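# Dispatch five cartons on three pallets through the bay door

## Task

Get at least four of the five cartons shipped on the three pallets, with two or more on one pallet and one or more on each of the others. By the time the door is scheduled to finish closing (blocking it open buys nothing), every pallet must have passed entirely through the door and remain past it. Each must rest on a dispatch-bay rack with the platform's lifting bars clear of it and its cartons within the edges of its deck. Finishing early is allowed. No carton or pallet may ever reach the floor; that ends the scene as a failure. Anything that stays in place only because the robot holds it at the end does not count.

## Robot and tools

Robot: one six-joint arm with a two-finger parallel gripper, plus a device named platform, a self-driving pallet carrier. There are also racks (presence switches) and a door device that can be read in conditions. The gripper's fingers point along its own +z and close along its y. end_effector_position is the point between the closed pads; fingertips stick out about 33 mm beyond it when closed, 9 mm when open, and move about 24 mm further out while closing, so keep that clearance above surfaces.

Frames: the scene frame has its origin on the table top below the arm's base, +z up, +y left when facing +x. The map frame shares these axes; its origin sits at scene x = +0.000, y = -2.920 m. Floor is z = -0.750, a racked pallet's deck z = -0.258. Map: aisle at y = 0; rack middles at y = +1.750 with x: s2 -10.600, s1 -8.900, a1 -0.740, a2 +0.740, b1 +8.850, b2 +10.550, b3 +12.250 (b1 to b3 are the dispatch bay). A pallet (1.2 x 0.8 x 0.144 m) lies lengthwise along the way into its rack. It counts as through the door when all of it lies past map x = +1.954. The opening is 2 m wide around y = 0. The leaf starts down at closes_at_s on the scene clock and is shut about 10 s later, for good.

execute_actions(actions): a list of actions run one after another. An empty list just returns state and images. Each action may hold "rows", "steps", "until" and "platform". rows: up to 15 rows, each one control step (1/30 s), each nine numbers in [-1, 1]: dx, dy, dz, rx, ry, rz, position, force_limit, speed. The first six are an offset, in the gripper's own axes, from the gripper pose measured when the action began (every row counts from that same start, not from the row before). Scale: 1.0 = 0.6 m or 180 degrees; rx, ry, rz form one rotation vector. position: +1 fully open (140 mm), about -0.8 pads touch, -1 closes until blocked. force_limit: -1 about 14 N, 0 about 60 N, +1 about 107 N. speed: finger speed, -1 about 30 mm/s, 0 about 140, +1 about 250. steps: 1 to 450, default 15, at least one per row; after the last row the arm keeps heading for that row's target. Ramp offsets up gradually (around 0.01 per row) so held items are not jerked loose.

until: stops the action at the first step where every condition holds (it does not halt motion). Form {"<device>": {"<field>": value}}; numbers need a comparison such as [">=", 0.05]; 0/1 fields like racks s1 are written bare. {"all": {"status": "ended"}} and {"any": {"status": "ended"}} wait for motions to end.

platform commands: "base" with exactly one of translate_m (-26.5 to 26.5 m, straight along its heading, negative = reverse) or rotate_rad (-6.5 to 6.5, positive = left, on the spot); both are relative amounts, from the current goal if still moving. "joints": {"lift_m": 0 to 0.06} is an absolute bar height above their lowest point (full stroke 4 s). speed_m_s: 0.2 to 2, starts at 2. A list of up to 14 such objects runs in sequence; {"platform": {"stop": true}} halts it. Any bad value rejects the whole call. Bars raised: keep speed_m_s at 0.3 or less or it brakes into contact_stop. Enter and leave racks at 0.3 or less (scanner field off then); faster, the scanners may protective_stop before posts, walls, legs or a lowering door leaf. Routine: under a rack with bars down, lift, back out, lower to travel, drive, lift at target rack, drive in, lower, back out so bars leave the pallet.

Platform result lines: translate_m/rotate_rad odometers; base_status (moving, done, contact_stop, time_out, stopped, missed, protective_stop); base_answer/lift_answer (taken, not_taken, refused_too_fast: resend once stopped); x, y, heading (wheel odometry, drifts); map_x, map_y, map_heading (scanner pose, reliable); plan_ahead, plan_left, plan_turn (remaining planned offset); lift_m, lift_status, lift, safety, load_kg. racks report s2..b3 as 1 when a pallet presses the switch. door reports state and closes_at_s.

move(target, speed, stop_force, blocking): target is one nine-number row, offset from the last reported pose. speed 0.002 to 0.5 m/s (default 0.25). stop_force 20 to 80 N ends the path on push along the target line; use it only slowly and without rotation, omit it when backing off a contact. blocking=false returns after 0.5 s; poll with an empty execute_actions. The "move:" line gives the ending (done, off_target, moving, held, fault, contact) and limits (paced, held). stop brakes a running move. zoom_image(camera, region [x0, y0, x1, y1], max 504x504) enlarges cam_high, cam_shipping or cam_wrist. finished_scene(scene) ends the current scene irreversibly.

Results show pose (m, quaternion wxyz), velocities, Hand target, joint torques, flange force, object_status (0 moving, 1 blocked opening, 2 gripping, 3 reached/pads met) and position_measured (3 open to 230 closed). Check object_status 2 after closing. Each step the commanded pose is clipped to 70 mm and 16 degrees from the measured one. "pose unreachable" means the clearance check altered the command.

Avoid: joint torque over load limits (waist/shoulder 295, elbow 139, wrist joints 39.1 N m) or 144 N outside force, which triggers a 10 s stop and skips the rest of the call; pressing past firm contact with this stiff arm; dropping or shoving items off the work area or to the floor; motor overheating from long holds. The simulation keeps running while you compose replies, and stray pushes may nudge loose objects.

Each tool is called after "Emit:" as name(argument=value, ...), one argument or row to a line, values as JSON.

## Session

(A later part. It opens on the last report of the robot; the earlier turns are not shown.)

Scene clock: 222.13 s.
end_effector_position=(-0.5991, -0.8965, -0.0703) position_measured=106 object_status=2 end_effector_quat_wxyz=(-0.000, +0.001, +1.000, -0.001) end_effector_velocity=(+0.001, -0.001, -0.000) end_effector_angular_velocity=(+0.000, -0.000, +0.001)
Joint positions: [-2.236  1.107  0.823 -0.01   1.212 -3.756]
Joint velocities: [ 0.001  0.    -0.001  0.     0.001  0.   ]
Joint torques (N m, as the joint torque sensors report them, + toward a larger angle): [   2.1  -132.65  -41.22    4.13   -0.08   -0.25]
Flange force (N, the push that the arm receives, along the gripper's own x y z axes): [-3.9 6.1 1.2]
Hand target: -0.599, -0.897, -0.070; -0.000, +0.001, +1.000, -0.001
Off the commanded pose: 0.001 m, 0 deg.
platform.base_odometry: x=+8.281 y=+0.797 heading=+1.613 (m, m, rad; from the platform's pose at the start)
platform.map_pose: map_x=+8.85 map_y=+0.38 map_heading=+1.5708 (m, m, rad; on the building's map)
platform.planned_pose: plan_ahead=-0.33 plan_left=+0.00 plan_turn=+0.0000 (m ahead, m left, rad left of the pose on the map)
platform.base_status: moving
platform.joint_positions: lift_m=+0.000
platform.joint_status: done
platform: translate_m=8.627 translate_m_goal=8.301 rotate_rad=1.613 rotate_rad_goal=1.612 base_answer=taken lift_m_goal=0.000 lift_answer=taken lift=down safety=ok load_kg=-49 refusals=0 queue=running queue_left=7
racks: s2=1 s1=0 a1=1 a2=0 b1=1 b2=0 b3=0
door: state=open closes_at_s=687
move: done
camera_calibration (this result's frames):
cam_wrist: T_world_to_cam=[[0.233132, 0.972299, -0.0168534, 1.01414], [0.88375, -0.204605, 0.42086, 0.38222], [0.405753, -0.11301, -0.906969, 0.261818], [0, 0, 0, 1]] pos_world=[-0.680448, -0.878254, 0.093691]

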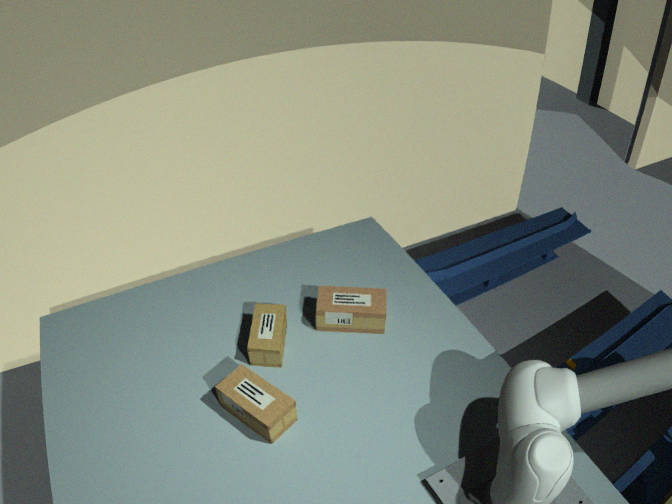

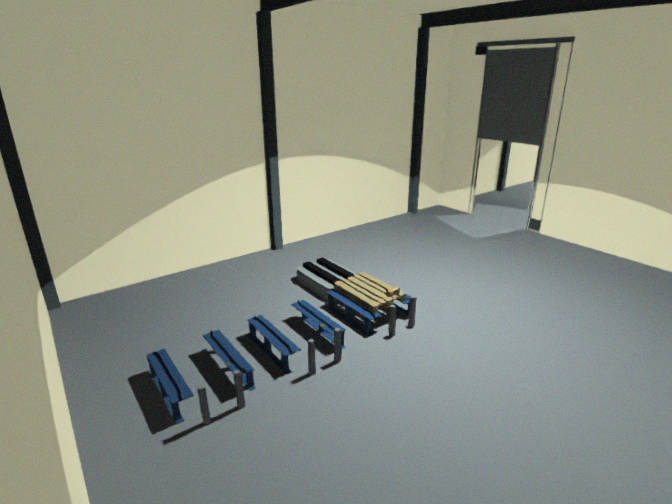

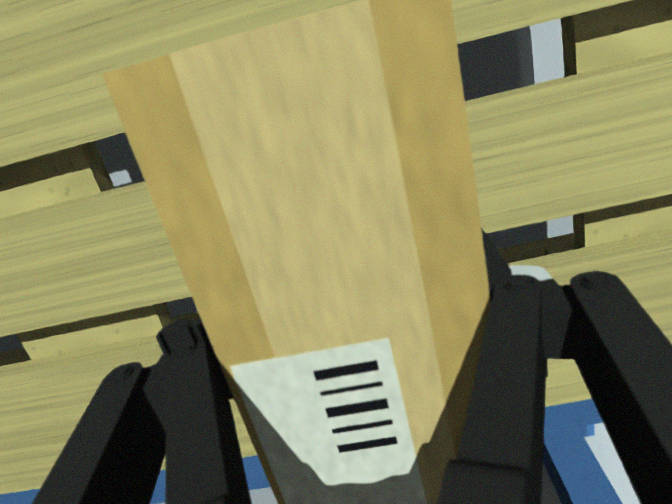

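Emit:
move(
  target=[0,-0.039,0.2128,0,0,0,-1,0.3,-0.3],
  speed=0.15,
)

Emit:
move(
  target=[0,0,0.04,0,0,0,-1,0.3,-0.3],
  speed=0.012,
  stop_force=20,
)

Emit:
execute_actions(
  actions=[
    {"rows":[[0,0,0,0,0,0,1,0.3,0.3]],"steps":12},
    {"rows":[[0,0,-0.008,0,0,0,1,0.3,0.3],[0,0,-0.02,0,0,0,1,0.3,0.3],[0,0,-0.035,0,0,0,1,0.3,0.3],[0,0,-0.052,0,0,0,1,0.3,0.3],[0,0,-0.07,0,0,0,1,0.3,0.3],[0,0,-0.088,0,0,0,1,0.3,0.3],[0,0,-0.106,0,0,0,1,0.3,0.3],[0,0,-0.124,0,0,0,1,0.3,0.3],[0,0,-0.142,0,0,0,1,0.3,0.3],[0,0,-0.158,0,0,0,1,0.3,0.3],[0,0,-0.172,0,0,0,1,0.3,0.3],[0,0,-0.184,0,0,0,1,0.3,0.3],[0,0,-0.193,0,0,0,1,0.3,0.3],[0,0,-0.198,0,0,0,1,0.3,0.3],[0,0,-0.2,0,0,0,1,0.3,0.3]],"steps":22},
  ],
)

Emit:
move(
  target=[-0.75,0.45,-0.44,0,0,0,1,0.3,0],
  speed=0.3,
)

Emit:
move(
  target=[-0.95,0.5,-0.04,0,0,0,1,0.3,0],
  speed=0.3,
)

Emit:
move(
  target=[-0.64,0.658,0,0,0,-0.331,1,0.3,0],
  speed=0.3,
)

Scene clock: 235.67 s.
end_effector_position=(-0.5992, -0.9201, -0.1979) position_measured=106 object_status=2 end_effector_quat_wxyz=(-0.000, +0.001, +1.000, -0.001) end_effector_velocity=(-0.001, +0.002, -0.001) end_effector_angular_velocity=(+0.002, -0.000, -0.001)
Joint positions: [-2.225  1.261  0.745 -0.011  1.136 -3.744]
Joint velocities: [-0.001  0.001  0.    -0.001  0.001 -0.   ]
Joint torques (N m, as the joint torque sensors report them, + toward a larger angle): [   3.07 -141.14  -40.02    4.3     0.08   -0.27]
Flange force (N, the push that the arm receives, along the gripper's own x y z axes): [0.9 1.8 2.4]
Hand target: -0.599, -0.920, -0.198; -0.000, +0.001, +1.000, -0.001
Off the commanded pose: 0.000 m, 0 deg.
platform.base_odometry: x=-2.722 y=-0.021 heading=+0.045 (m, m, rad; from the platform's pose at the start)
platform.map_pose: map_x=-2.25 map_y=+0.05 map_heading=+0.0000 (m, m, rad; on the building's map)
platform.planned_pose: plan_ahead=-8.35 plan_left=+0.00 plan_turn=+0.0000 (m ahead, m left, rad left of the pose on the map)
platform.base_status: moving
platform.joint_positions: lift_m=+0.000
platform.joint_status: done
platform: translate_m=-2.794 translate_m_goal=-11.149 rotate_rad=0.045 rotate_rad_goal=0.045 base_answer=taken lift_m_goal=0.000 lift_answer=taken lift=down safety=ok load_kg=-49 refusals=0 queue=running queue_left=5
racks: s2=1 s1=0 a1=1 a2=0 b1=1 b2=0 b3=0
door: state=open closes_at_s=687
move: done
camera_calibration (this result's frames):
cam_wrist: T_world_to_cam=[[0.233114, 0.972302, -0.0169225, 1.03499], [0.883802, -0.204573, 0.420766, 0.431267], [0.40565, -0.113043, -0.907011, 0.143385], [0, 0, 0, 1]] pos_world=[-0.68059, -0.90189, -0.0338964]

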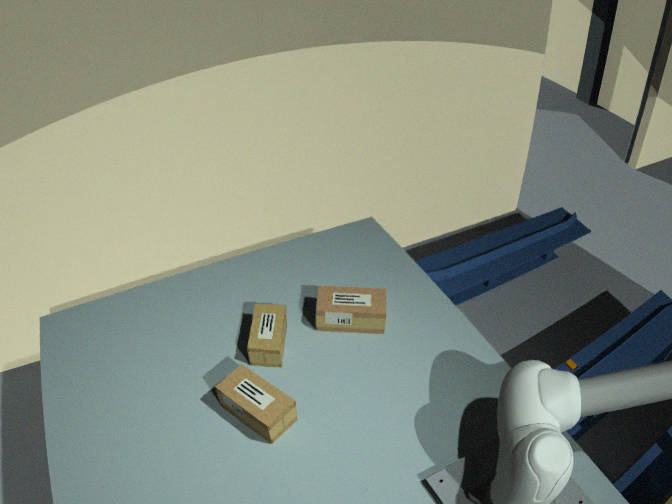

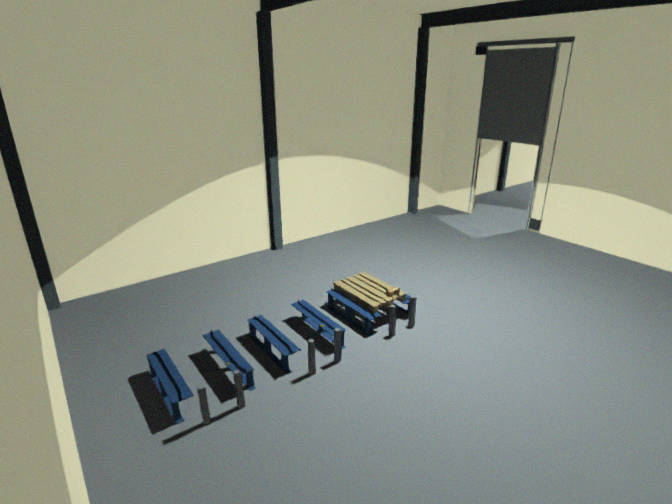

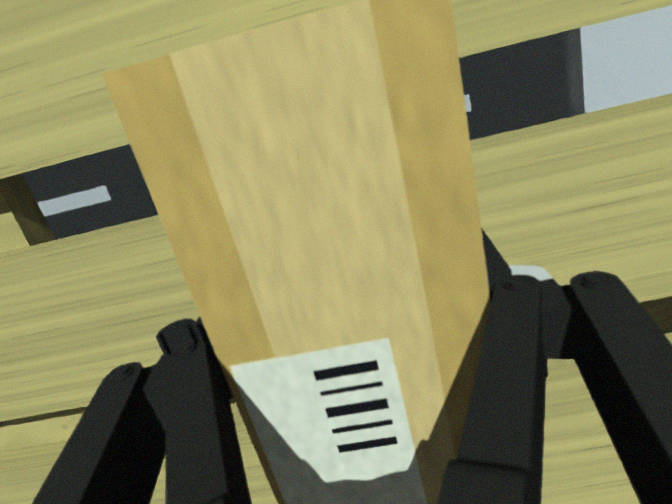

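Scene clock: 236.87 s.
end_effector_position=(-0.5993, -0.9203, -0.2083) position_measured=106 object_status=2 end_effector_quat_wxyz=(-0.000, +0.001, +1.000, -0.001) end_effector_velocity=(+0.001, -0.000, +0.001) end_effector_angular_velocity=(+0.000, -0.000, +0.000)
Joint positions: [-2.225  1.272  0.743 -0.011  1.127 -3.744]
Joint velocities: [ 0.001 -0.001  0.001  0.     0.001  0.   ]
Joint torques (N m, as the joint torque sensors report them, + toward a larger angle): [   2.73 -111.    -26.29    3.89    0.7    -0.1 ]
Flange force (N, the push that the arm receives, along the gripper's own x y z axes): [-0.8 4.0 -23.2]
Hand target: -0.599, -0.920, -0.208; -0.000, +0.001, +1.000, -0.001
Off the commanded pose: 0.014 m, 0 deg.
platform.base_odometry: x=-5.120 y=-0.114 heading=+0.035 (m, m, rad; from the platform's pose at the start)
platform.map_pose: map_x=-4.68 map_y=+0.06 map_heading=+0.0087 (m, m, rad; on the building's map)
platform.planned_pose: plan_ahead=-5.92 plan_left=+0.04 plan_turn=-0.0087 (m ahead, m left, rad left of the pose on the map)
platform.base_status: moving
platform.joint_positions: lift_m=+0.000
platform.joint_status: done
platform: translate_m=-5.194 translate_m_goal=-11.149 rotate_rad=0.037 rotate_rad_goal=0.039 base_answer=taken lift_m_goal=0.000 lift_answer=taken lift=down safety=ok load_kg=-49 refusals=0 queue=running queue_left=5
racks: s2=1 s1=0 a1=1 a2=0 b1=1 b2=0 b3=0
door: state=open closes_at_s=687
move: contact
camera_calibration (this result's frames):
cam_wrist: T_world_to_cam=[[0.233114, 0.972295, -0.0173044, 1.03492], [0.883892, -0.204433, 0.420645, 0.43585], [0.405453, -0.113353, -0.90706, 0.133542], [0, 0, 0, 1]] pos_world=[-0.680644, -0.902009, -0.0442983]

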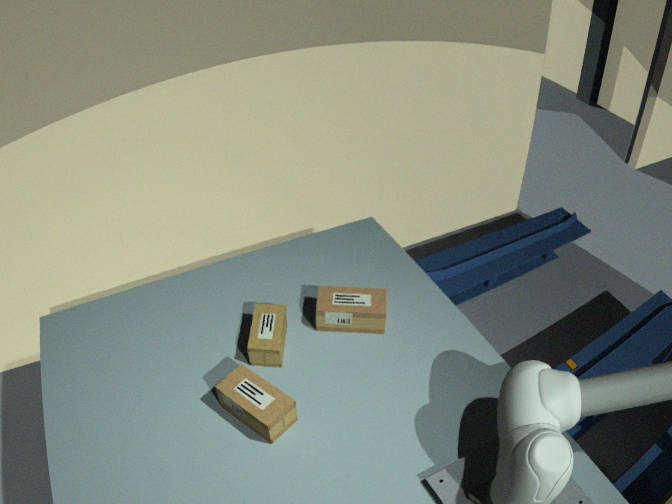

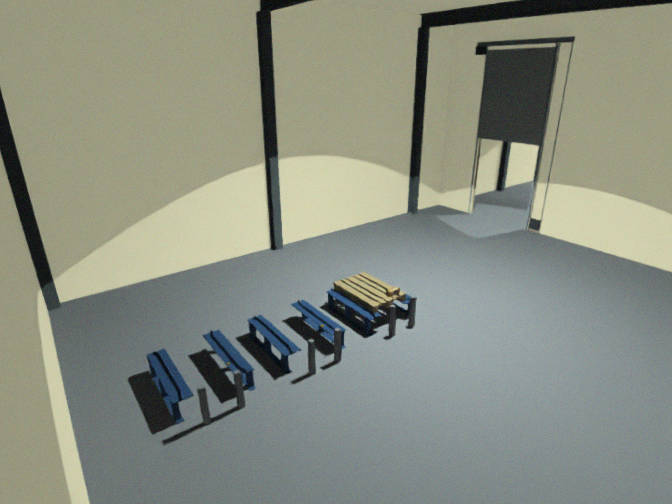

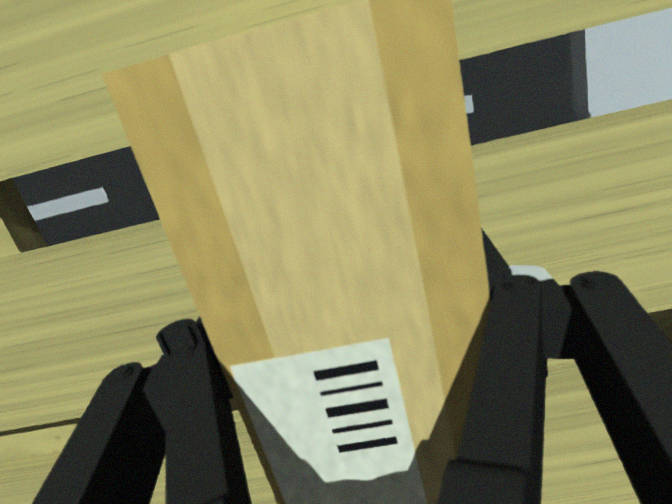

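Scene clock: 238.00 s.
end_effector_position=(-0.5992, -0.9201, -0.0884) position_measured=3 object_status=3 end_effector_quat_wxyz=(-0.000, +0.001, +1.000, -0.001) end_effector_velocity=(-0.002, +0.001, +0.001) end_effector_angular_velocity=(-0.001, +0.001, -0.002)
Joint positions: [-2.224  1.164  0.741 -0.01   1.237 -3.744]
Joint velocities: [-0.002 -0.001  0.     0.    -0.    -0.   ]
Joint torques (N m, as the joint torque sensors report them, + toward a larger angle): [   2.65 -130.92  -38.75    4.03    0.13   -0.35]
Flange force (N, the push that the arm receives, along the gripper's own x y z axes): [-1.3 4.4 -1.1]
Flange force at the end of the 1st action (N, along the gripper's axes at the end of the call): [-3.5 3.8 -0.2]
Hand target: -0.599, -0.920, -0.088; -0.000, +0.001, +1.000, -0.001
Off the commanded pose: 0.000 m, 0 deg.
platform.base_odometry: x=-7.259 y=-0.203 heading=+0.060 (m, m, rad; from the platform's pose at the start)
platform.map_pose: map_x=-6.78 map_y=+0.07 map_heading=+0.0175 (m, m, rad; on the building's map)
platform.planned_pose: plan_ahead=-3.82 plan_left=+0.05 plan_turn=-0.0174 (m ahead, m left, rad left of the pose on the map)
platform.base_status: moving
platform.joint_positions: lift_m=+0.000
platform.joint_status: done
platform: translate_m=-7.325 translate_m_goal=-11.149 rotate_rad=0.061 rotate_rad_goal=0.062 base_answer=taken lift_m_goal=0.000 lift_answer=taken lift=down safety=ok load_kg=-49 refusals=0 queue=running queue_left=5
racks: s2=1 s1=0 a1=1 a2=0 b1=1 b2=0 b3=0
door: state=open closes_at_s=687
camera_calibration (this result's frames):
cam_wrist: T_world_to_cam=[[0.23329, 0.972256, -0.0171583, 1.03679], [0.883797, -0.204639, 0.420743, 0.385134], [0.405559, -0.11332, -0.907017, 0.242326], [0, 0, 0, 1]] pos_world=[-0.68053, -0.901748, 0.0755407]

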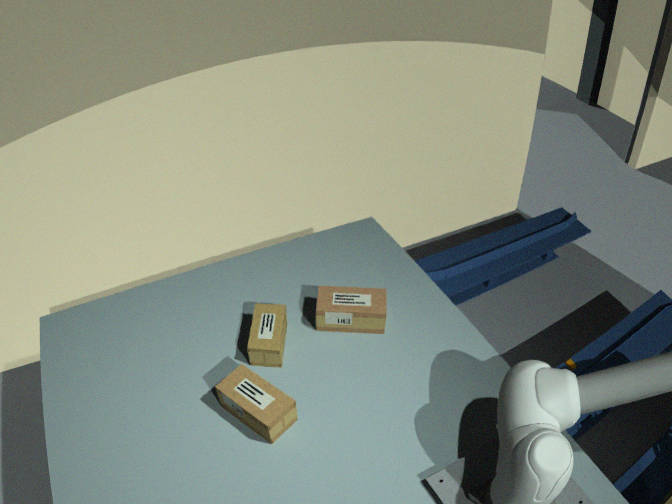

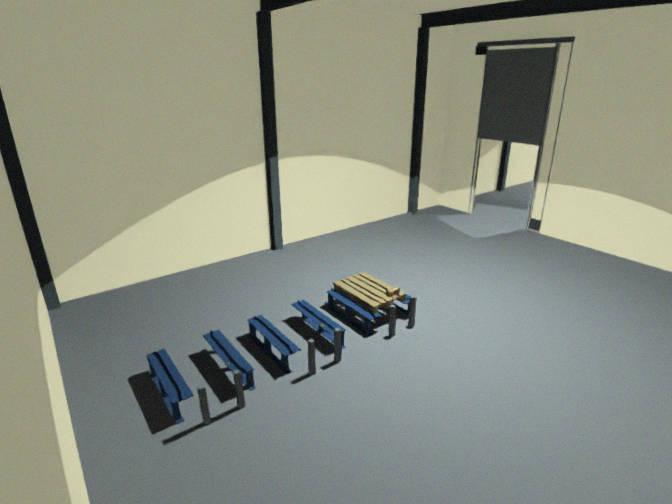

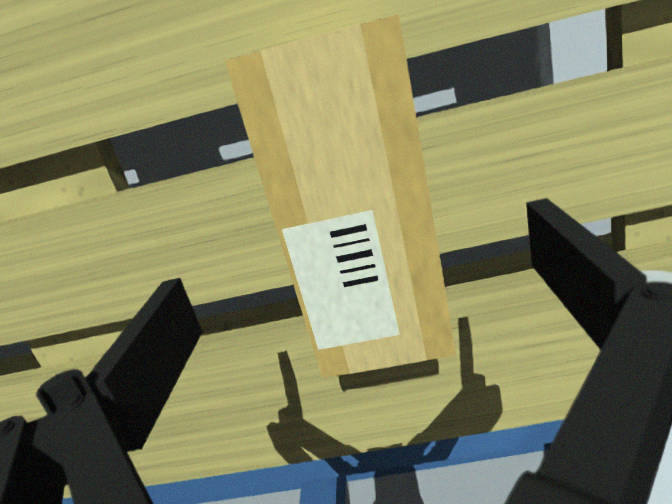

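Scene clock: 240.37 s.
end_effector_position=(-0.1486, -0.6500, +0.1746) position_measured=3 object_status=3 end_effector_quat_wxyz=(-0.000, +0.001, +1.000, -0.001) end_effector_velocity=(+0.001, +0.000, -0.000) end_effector_angular_velocity=(+0.001, +0.002, +0.003)
Joint positions: [-1.887  0.292  1.783 -0.01   1.071 -3.405]
Joint velocities: [ 0.002 -0.     0.    -0.002  0.001 -0.   ]
Joint torques (N m, as the joint torque sensors report them, + toward a larger angle): [  1.88 -64.97 -36.94   3.82   0.01  -0.1 ]
Flange force (N, the push that the arm receives, along the gripper's own x y z axes): [1.5 2.6 -0.4]
Hand target: -0.149, -0.650, +0.175; -0.000, +0.001, +1.000, -0.001
Off the commanded pose: 0.000 m, 0 deg.
platform.base_odometry: x=-10.230 y=-0.353 heading=+0.043 (m, m, rad; from the platform's pose at the start)
platform.map_pose: map_x=-9.73 map_y=+0.05 map_heading=+0.0000 (m, m, rad; on the building's map)
platform.planned_pose: plan_ahead=-0.87 plan_left=+0.00 plan_turn=+0.0000 (m ahead, m left, rad left of the pose on the map)
platform.base_status: moving
platform.joint_positions: lift_m=+0.000
platform.joint_status: done
platform: translate_m=-10.270 translate_m_goal=-11.149 rotate_rad=0.043 rotate_rad_goal=0.044 base_answer=taken lift_m_goal=0.000 lift_answer=taken lift=down safety=ok load_kg=-49 refusals=0 queue=running queue_left=5
racks: s2=1 s1=0 a1=1 a2=0 b1=1 b2=0 b3=0
door: state=open closes_at_s=687
move: done
camera_calibration (this result's frames):
cam_wrist: T_world_to_cam=[[0.233411, 0.972227, -0.0171254, 0.673633], [0.883681, -0.204738, 0.42094, -0.0686363], [0.405743, -0.113385, -0.906927, 0.328707], [0, 0, 0, 1]] pos_world=[-0.229951, -0.631707, 0.338542]

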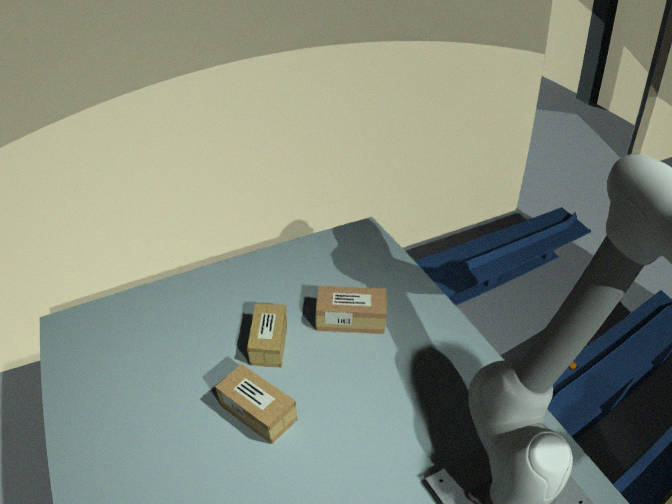

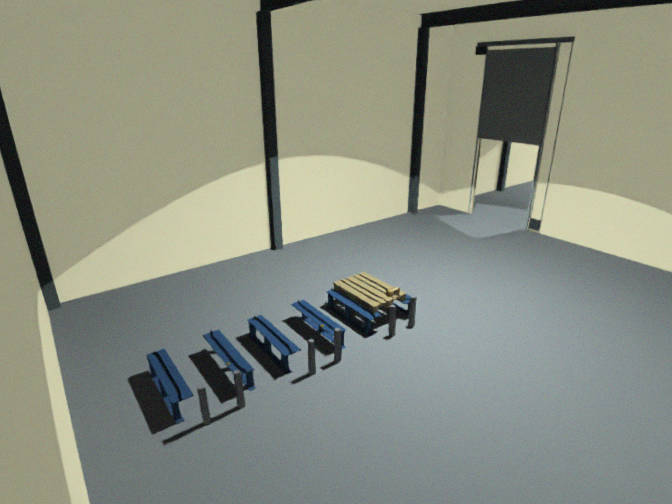

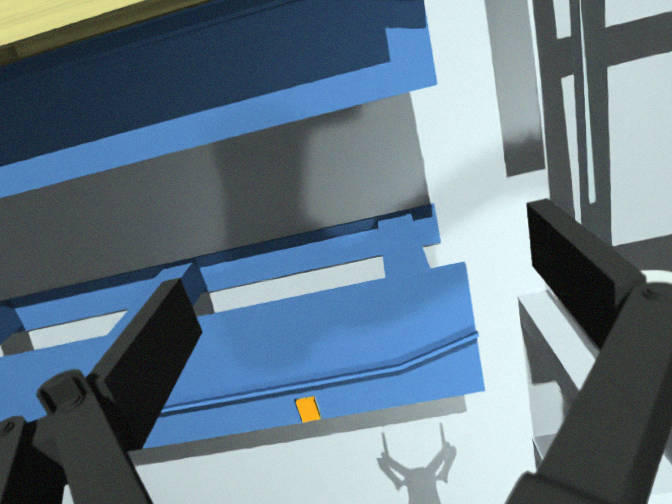

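Scene clock: 242.93 s.
end_effector_position=(+0.4212, -0.3512, +0.1979) position_measured=3 object_status=3 end_effector_quat_wxyz=(+0.000, +0.001, +1.000, -0.001) end_effector_velocity=(-0.000, -0.000, -0.000) end_effector_angular_velocity=(-0.001, +0.001, +0.001)
Joint positions: [-0.804  0.103  1.975 -0.001  1.073 -2.327]
Joint velocities: [ 0.     0.001 -0.    -0.002  0.    -0.   ]
Joint torques (N m, as the joint torque sensors report them, + toward a larger angle): [  0.63 -44.85 -37.28   3.85   0.19  -0.22]
Flange force (N, the push that the arm receives, along the gripper's own x y z axes): [3.4 0.6 0.2]
Hand target: +0.421, -0.351, +0.198; +0.000, +0.001, +1.000, -0.001
Off the commanded pose: 0.001 m, 0 deg.
platform.base_odometry: x=-11.125 y=-0.392 heading=+0.045 (m, m, rad; from the platform's pose at the start)
platform.map_pose: map_x=-10.60 map_y=+0.05 map_heading=+0.0000 (m, m, rad; on the building's map)
platform.planned_pose: plan_ahead=+0.00 plan_left=+0.00 plan_turn=+0.0000 (m ahead, m left, rad left of the pose on the map)
platform.base_status: moving
platform.joint_positions: lift_m=+0.000
platform.joint_status: done
platform: translate_m=-11.139 translate_m_goal=-11.139 rotate_rad=0.045 rotate_rad_goal=0.046 base_answer=taken lift_m_goal=0.000 lift_answer=taken lift=down safety=ok load_kg=-49 refusals=0 queue=running queue_left=5
racks: s2=1 s1=0 a1=1 a2=0 b1=1 b2=0 b3=0
door: state=open closes_at_s=687
move: done
camera_calibration (this result's frames):
cam_wrist: T_world_to_cam=[[0.233473, 0.972221, -0.016653, 0.250438], [0.88349, -0.204949, 0.421237, -0.520843], [0.406122, -0.11306, -0.906798, 0.152522], [0, 0, 0, 1]] pos_world=[0.339747, -0.332983, 0.361876]

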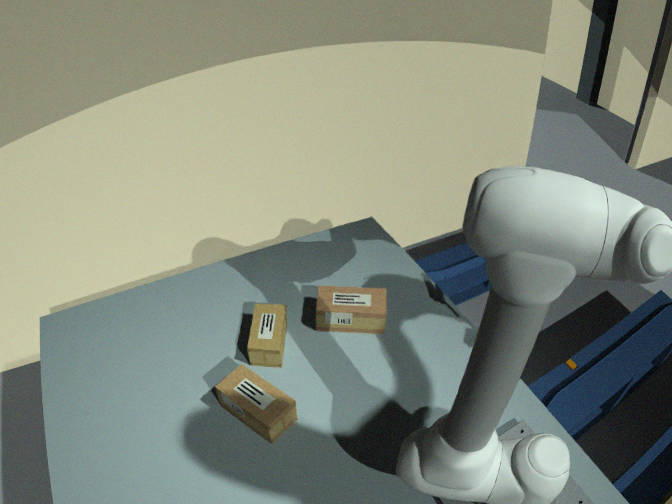

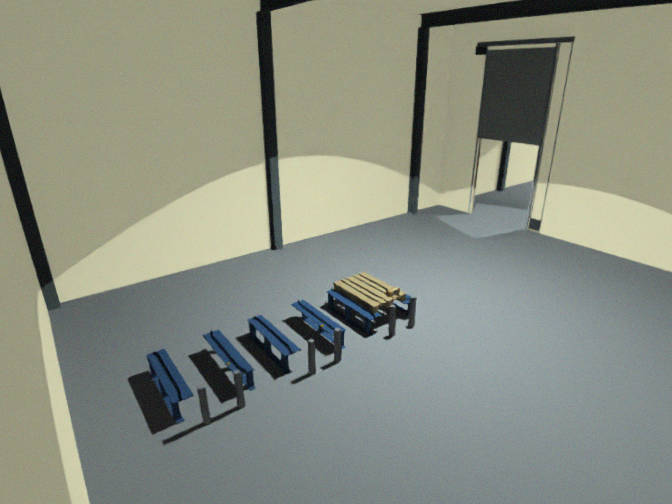

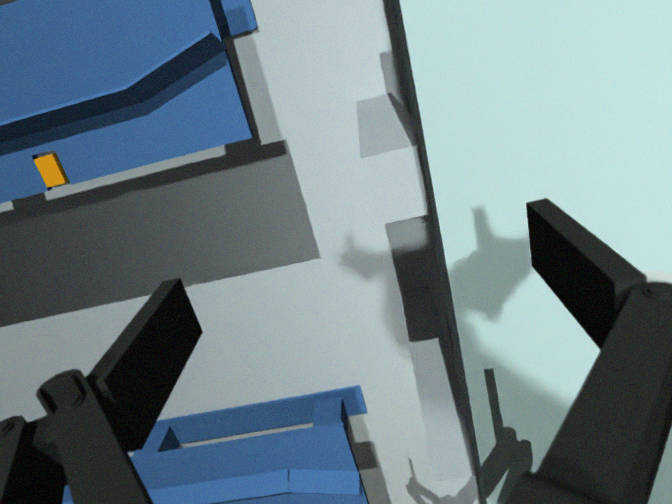

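Scene clock: 245.17 s.
end_effector_position=(+0.8058, +0.0423, +0.1978) position_measured=3 object_status=3 end_effector_quat_wxyz=(-0.000, -0.496, +0.868, -0.001) end_effector_velocity=(+0.000, -0.000, +0.001) end_effector_angular_velocity=(+0.001, -0.001, -0.001)
Joint positions: [-0.041  0.485  1.458  0.007  1.205 -2.606]
Joint velocities: [-0.001 -0.    -0.001  0.001 -0.    -0.   ]
Joint torques (N m, as the joint torque sensors report them, + toward a larger angle): [  1.48 -85.22 -39.34   4.22   0.2   -0.34]
Flange force (N, the push that the arm receives, along the gripper's own x y z axes): [4.1 0.8 0.2]
Hand target: +0.806, +0.042, +0.198; -0.000, -0.496, +0.868, -0.000
Off the commanded pose: 0.001 m, 0 deg.
platform.base_odometry: x=-11.125 y=-0.392 heading=+0.997 (m, m, rad; from the platform's pose at the start)
platform.map_pose: map_x=-10.60 map_y=+0.05 map_heading=+0.9687 (m, m, rad; on the building's map)
platform.planned_pose: plan_ahead=+0.00 plan_left=+0.00 plan_turn=+0.6022 (m ahead, m left, rad left of the pose on the map)
platform.base_status: moving
platform.joint_positions: lift_m=+0.000
platform.joint_status: done
platform: translate_m=-11.139 translate_m_goal=-11.139 rotate_rad=1.013 rotate_rad_goal=1.616 base_answer=taken lift_m_goal=0.000 lift_answer=taken lift=down safety=ok load_kg=-49 refusals=0 queue=running queue_left=4
racks: s2=1 s1=0 a1=1 a2=0 b1=1 b2=0 b3=0
door: state=open closes_at_s=687
move: done
camera_calibration (this result's frames):
cam_wrist: T_world_to_cam=[[-0.720191, 0.693584, -0.0163328, 0.558238], [0.624492, 0.658345, 0.420228, -0.607504], [0.302216, 0.292445, -0.907272, 0.107335], [0, 0, 0, 1]] pos_world=[0.748981, -0.0186274, 0.361789]

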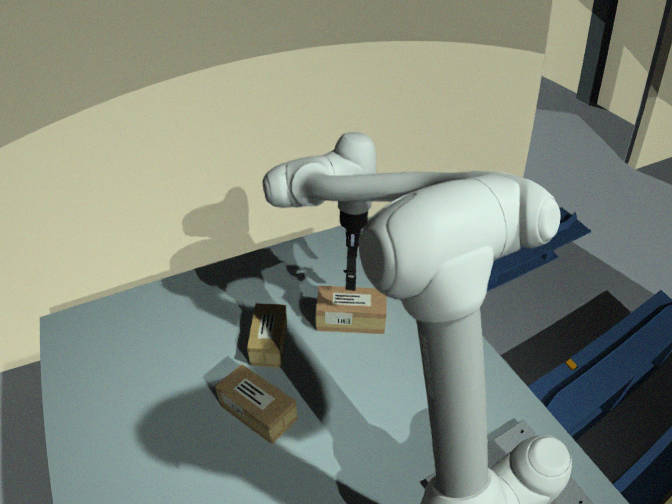

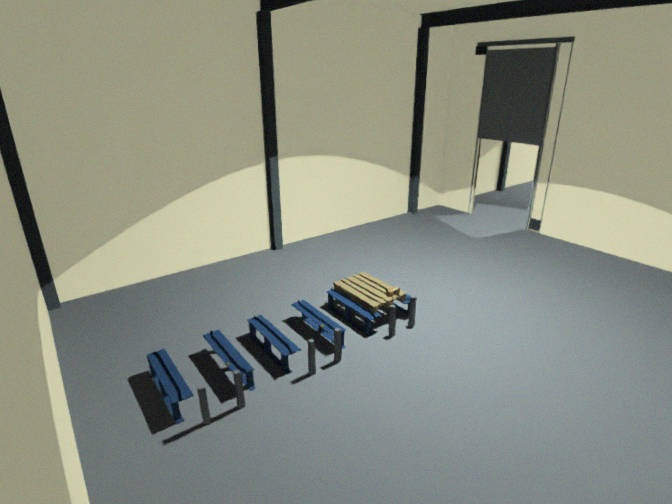

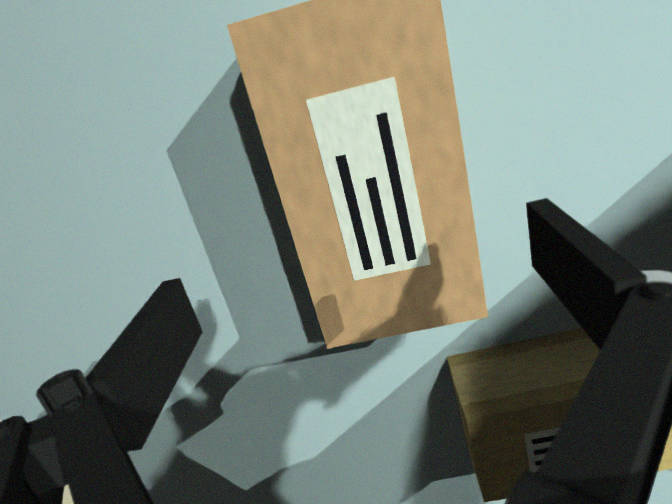

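Emit:
execute_actions(
  actions=[
    {"rows":[[0.005,0.007,0.008,0,0,0,1,0.3,0],[0.011,0.015,0.022,0,0,0,1,0.3,0],[0.016,0.023,0.04,0,0,0,1,0.3,0],[0.02,0.0283,0.06,0,0,0,1,0.3,0],[0.02,0.0283,0.082,0,0,0,1,0.3,0],[0.02,0.0283,0.105,0,0,0,1,0.3,0],[0.02,0.0283,0.128,0,0,0,1,0.3,0],[0.02,0.0283,0.15,0,0,0,1,0.3,0],[0.02,0.0283,0.172,0,0,0,1,0.3,0],[0.02,0.0283,0.192,0,0,0,1,0.3,0],[0.02,0.0283,0.21,0,0,0,1,0.3,0],[0.02,0.0283,0.224,0,0,0,1,0.3,0],[0.02,0.0283,0.235,0,0,0,1,0.3,0],[0.02,0.0283,0.242,0,0,0,1,0.3,0],[0.02,0.0283,0.2463,0,0,0,1,0.3,0]],"steps":30},
    {"rows":[[0,0,0,0,0,0,-1,0.3,-0.3]],"steps":24},
  ],
)

Emit:
move(
  target=[0,0,-0.2,0,0,0,-1,0.3,-0.3],
  speed=0.2,
)

Emit:
move(
  target=[0.9448,-0.2355,0.05,0,0,0.331,-1,0.3,-0.3],
  speed=0.25,
)

Emit:
execute_actions(
  actions=[
    {"steps":300,"until":{"platform":{"queue":"done"}}},
    {"platform":[{"base":{"translate_m":11.34}},{"joints":{"lift_m":0.06},"base":{"rotate_rad":1.5708}},{"speed_m_s":0.3,"base":{"translate_m":1.37}}],"steps":2},
  ],
)

Scene clock: 255.20 s.
end_effector_position=(+0.7851, +0.0404, +0.0501) position_measured=63 object_status=2 end_effector_quat_wxyz=(-0.000, -0.496, +0.868, -0.001) end_effector_velocity=(-0.001, +0.000, -0.001) end_effector_angular_velocity=(+0.000, +0.002, +0.000)
Joint positions: [-0.042  0.567  1.625  0.008  0.957 -2.609]
Joint velocities: [0.    0.001 0.    0.    0.001 0.   ]
Joint torques (N m, as the joint torque sensors report them, + toward a larger angle): [  1.39 -73.27 -27.85   3.64  -0.74  -0.16]
Flange force (N, the push that the arm receives, along the gripper's own x y z axes): [5.6 3.3 -19.1]
Flange force at the end of the 1st action (N, along the gripper's axes at the end of the call): [2.5 -0.3 1.4]
Hand target: +0.785, +0.040, +0.050; -0.000, -0.496, +0.868, -0.001
Off the commanded pose: 0.000 m, 0 deg.
platform.base_odometry: x=-11.194 y=+1.156 heading=+1.618 (m, m, rad; from the platform's pose at the start)
platform.map_pose: map_x=-10.60 map_y=+1.59 map_heading=+1.5752 (m, m, rad; on the building's map)
platform.planned_pose: plan_ahead=-1.54 plan_left=+0.01 plan_turn=-0.0043 (m ahead, m left, rad left of the pose on the map)
platform.base_status: moving
platform.joint_positions: lift_m=+0.057
platform.joint_status: moving
platform: translate_m=-9.597 translate_m_goal=-11.140 rotate_rad=1.618 rotate_rad_goal=1.619 base_answer=taken lift_m_goal=0.060 lift_answer=taken lift=between safety=ok load_kg=25 refusals=0 queue=running queue_left=1
racks: s2=0 s1=0 a1=1 a2=0 b1=1 b2=0 b3=0
door: state=open closes_at_s=687
camera_calibration (this result's frames):
cam_wrist: T_world_to_cam=[[-0.720133, 0.693642, -0.0164091, 0.542193], [0.624492, 0.658285, 0.420322, -0.531325], [0.302355, 0.29244, -0.907227, -0.0199169], [0, 0, 0, 1]] pos_world=[0.728282, -0.0204999, 0.214155]

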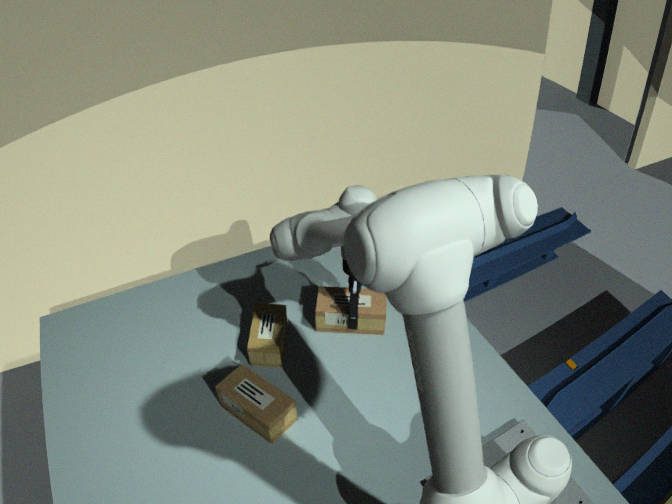

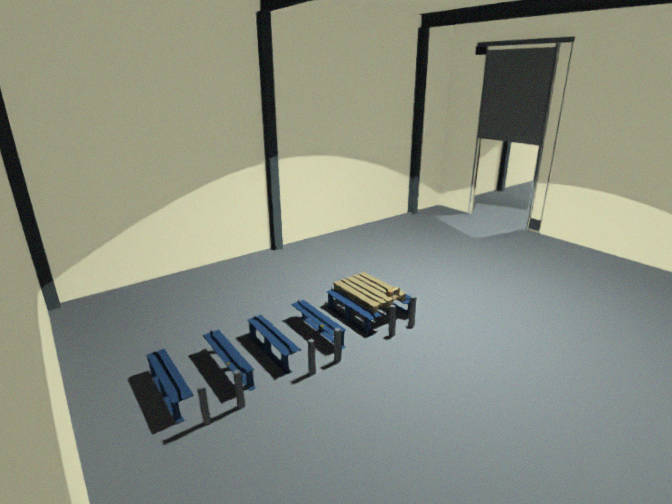

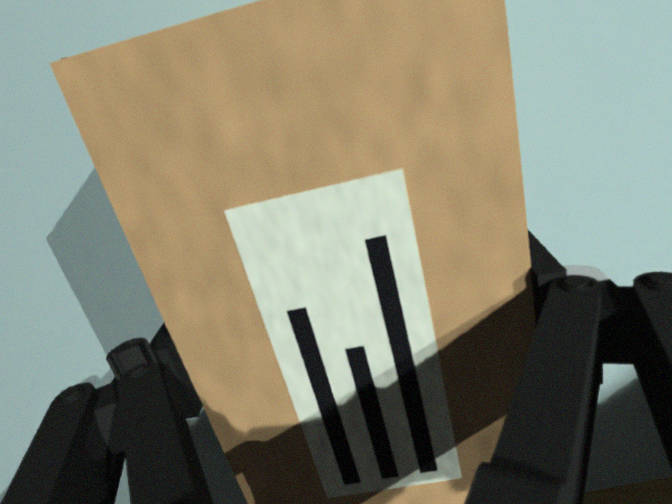

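Scene clock: 256.17 s.
end_effector_position=(+0.7851, +0.0405, +0.1702) position_measured=63 object_status=2 end_effector_quat_wxyz=(+0.000, -0.496, +0.868, -0.001) end_effector_velocity=(+0.000, +0.001, +0.001) end_effector_angular_velocity=(+0.001, -0.002, +0.001)
Joint positions: [-0.043  0.471  1.533  0.007  1.144 -2.609]
Joint velocities: [ 0.001 -0.001 -0.     0.001 -0.     0.   ]
Joint torques (N m, as the joint torque sensors report them, + toward a larger angle): [  0.25 -86.75 -40.4    4.04   0.13  -0.14]
Flange force (N, the push that the arm receives, along the gripper's own x y z axes): [2.2 1.7 3.4]
Hand target: +0.785, +0.041, +0.170; -0.000, -0.496, +0.868, -0.001
Off the commanded pose: 0.000 m, 0 deg.
platform.base_odometry: x=-11.181 y=+0.873 heading=+1.618 (m, m, rad; from the platform's pose at the start)
platform.map_pose: map_x=-10.60 map_y=+1.30 map_heading=+1.5752 (m, m, rad; on the building's map)
platform.planned_pose: plan_ahead=-1.25 plan_left=+0.01 plan_turn=-0.0043 (m ahead, m left, rad left of the pose on the map)
platform.base_status: moving
platform.joint_positions: lift_m=+0.060
platform.joint_status: done
platform: translate_m=-9.883 translate_m_goal=-11.140 rotate_rad=1.618 rotate_rad_goal=1.617 base_answer=taken lift_m_goal=0.060 lift_answer=taken lift=up safety=ok load_kg=21 refusals=0 queue=running queue_left=1
racks: s2=0 s1=0 a1=1 a2=0 b1=1 b2=0 b3=0
door: state=open closes_at_s=687
move: done
camera_calibration (this result's frames):
cam_wrist: T_world_to_cam=[[-0.720168, 0.693602, -0.0165447, 0.544103], [0.624388, 0.658331, 0.420405, -0.581774], [0.302486, 0.292432, -0.907186, 0.0888578], [0, 0, 0, 1]] pos_world=[0.72822, -0.0203762, 0.334194]

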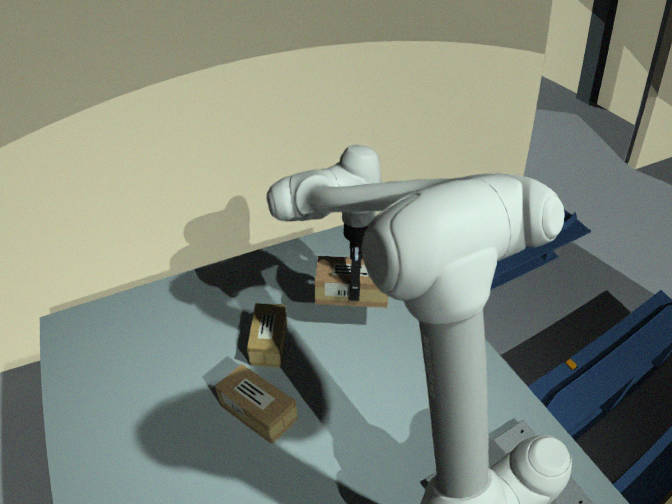

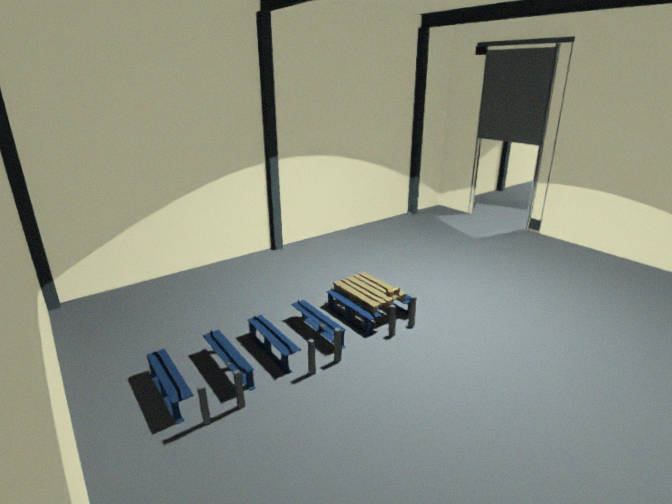

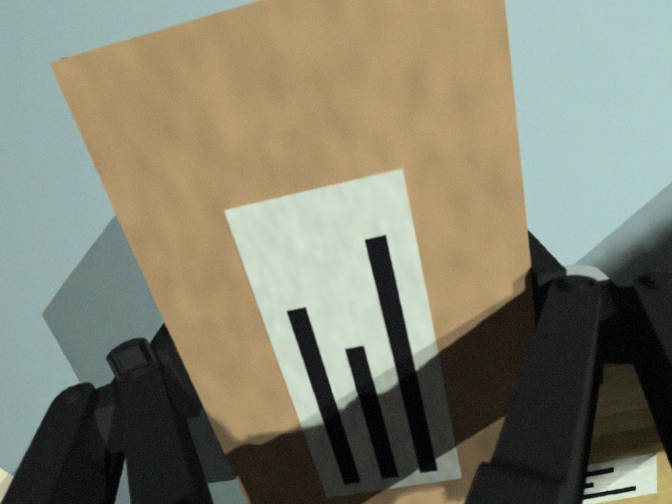

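Scene clock: 258.90 s.
end_effector_position=(+0.6190, -0.5192, +0.1409) position_measured=63 object_status=2 end_effector_quat_wxyz=(+0.000, +0.001, +1.000, -0.001) end_effector_velocity=(+0.000, -0.001, +0.001) end_effector_angular_velocity=(-0.002, -0.002, -0.002)
Joint positions: [-0.787  0.527  1.509 -0.     1.115 -2.31 ]
Joint velocities: [-0.    -0.001 -0.     0.    -0.001  0.001]
Joint torques (N m, as the joint torque sensors report them, + toward a larger angle): [  1.75 -90.98 -40.56   4.14   0.15  -0.16]
Flange force (N, the push that the arm receives, along the gripper's own x y z axes): [4.4 1.3 4.5]
Hand target: +0.619, -0.519, +0.141; +0.000, +0.001, +1.000, -0.001
Off the commanded pose: 0.001 m, 0 deg.
platform.base_odometry: x=-11.144 y=+0.054 heading=+1.615 (m, m, rad; from the platform's pose at the start)
platform.map_pose: map_x=-10.60 map_y=+0.48 map_heading=+1.5708 (m, m, rad; on the building's map)
platform.planned_pose: plan_ahead=-0.43 plan_left=+0.00 plan_turn=+0.0000 (m ahead, m left, rad left of the pose on the map)
platform.base_status: moving
platform.joint_positions: lift_m=+0.060
platform.joint_status: done
platform: translate_m=-10.703 translate_m_goal=-11.140 rotate_rad=1.615 rotate_rad_goal=1.614 base_answer=taken lift_m_goal=0.060 lift_answer=taken lift=up safety=ok load_kg=21 refusals=0 queue=running queue_left=1
racks: s2=0 s1=0 a1=1 a2=0 b1=1 b2=0 b3=0
door: state=open closes_at_s=687
move: done
camera_calibration (this result's frames):
cam_wrist: T_world_to_cam=[[0.233495, 0.972216, -0.0166053, 0.366531], [0.883354, -0.204953, 0.421522, -0.705949], [0.406407, -0.113091, -0.906666, 0.00126299], [0, 0, 0, 1]] pos_world=[0.537506, -0.500891, 0.304804]

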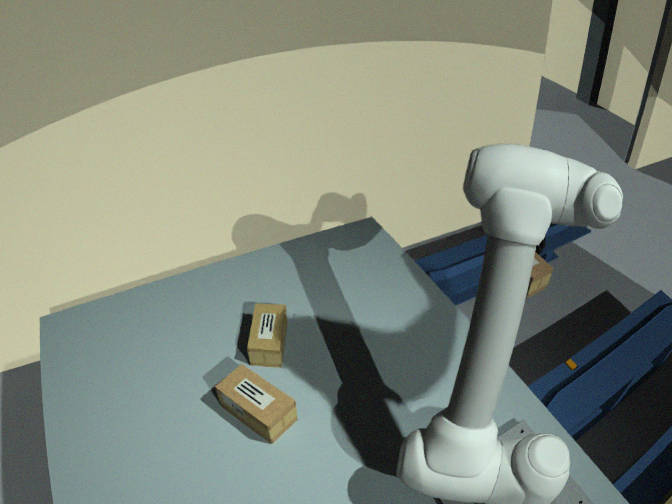

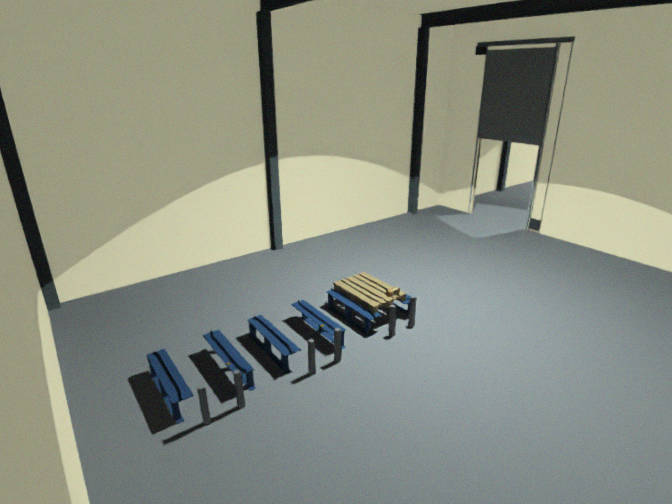

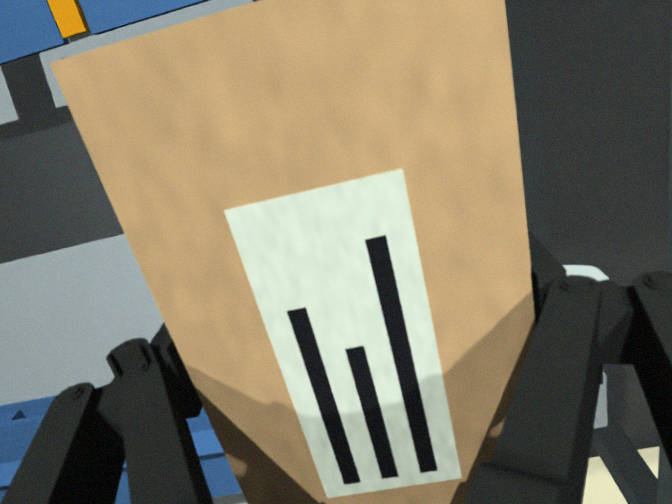

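Scene clock: 265.00 s.
end_effector_position=(+0.6190, -0.5192, +0.1409) position_measured=63 object_status=2 end_effector_quat_wxyz=(+0.000, +0.001, +1.000, -0.001) end_effector_velocity=(-0.001, -0.001, -0.001) end_effector_angular_velocity=(+0.001, +0.002, -0.002)
Joint positions: [-0.787  0.527  1.509 -0.     1.115 -2.31 ]
Joint velocities: [-0.001  0.001  0.    -0.001  0.001  0.001]
Joint torques (N m, as the joint torque sensors report them, + toward a larger angle): [  1.62 -92.19 -40.42   3.97   0.25  -0.28]
Flange force (N, the push that the arm receives, along the gripper's own x y z axes): [2.7 -0.8 5.9]
Flange force at the end of the 1st action (N, along the gripper's axes at the end of the call): [3.6 1.0 4.4]
Hand target: +0.619, -0.519, +0.141; +0.000, +0.001, +1.000, -0.001
Off the commanded pose: 0.001 m, 0 deg.
platform.base_odometry: x=-11.124 y=-0.393 heading=+0.044 (m, m, rad; from the platform's pose at the start)
platform.map_pose: map_x=-10.60 map_y=+0.05 map_heading=+0.0000 (m, m, rad; on the building's map)
platform.planned_pose: plan_ahead=+11.34 plan_left=+0.00 plan_turn=+0.0000 (m ahead, m left, rad left of the pose on the map)
platform.base_status: moving
platform.joint_positions: lift_m=+0.000
platform.joint_status: done
platform: translate_m=-11.139 translate_m_goal=0.200 rotate_rad=0.045 rotate_rad_goal=0.049 base_answer=taken lift_m_goal=0.000 lift_answer=taken lift=down safety=ok load_kg=-49 refusals=0 queue=running queue_left=2
racks: s2=0 s1=0 a1=1 a2=0 b1=1 b2=0 b3=0
door: state=open closes_at_s=687
camera_calibration (this result's frames):
cam_wrist: T_world_to_cam=[[0.233496, 0.972216, -0.0165793, 0.366515], [0.883355, -0.204966, 0.421512, -0.70596], [0.406403, -0.113067, -0.906671, 0.00125065], [0, 0, 0, 1]] pos_world=[0.537525, -0.500888, 0.304781]

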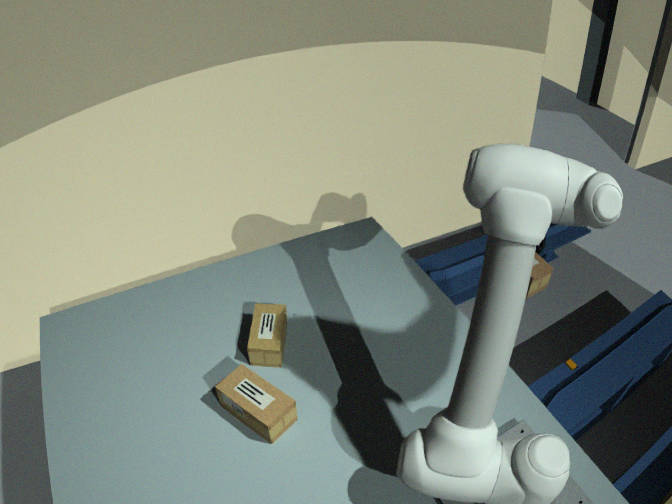

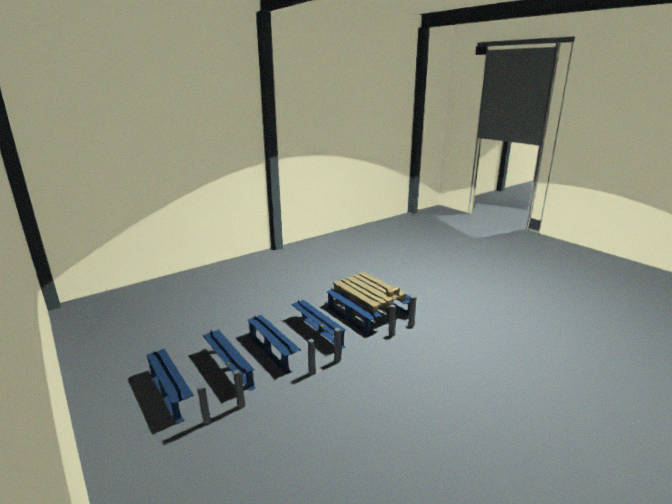

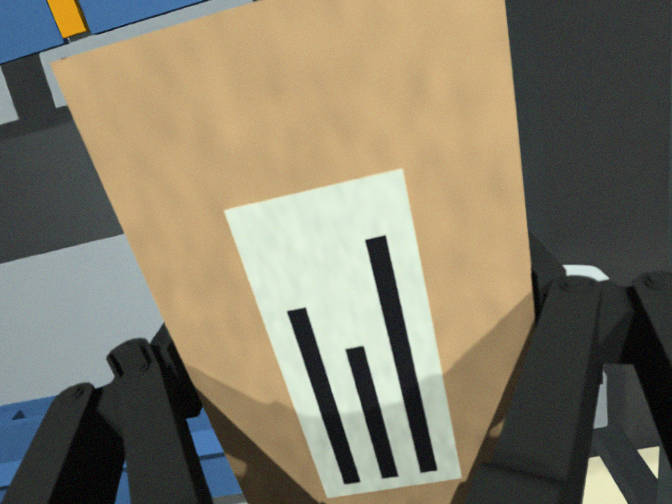

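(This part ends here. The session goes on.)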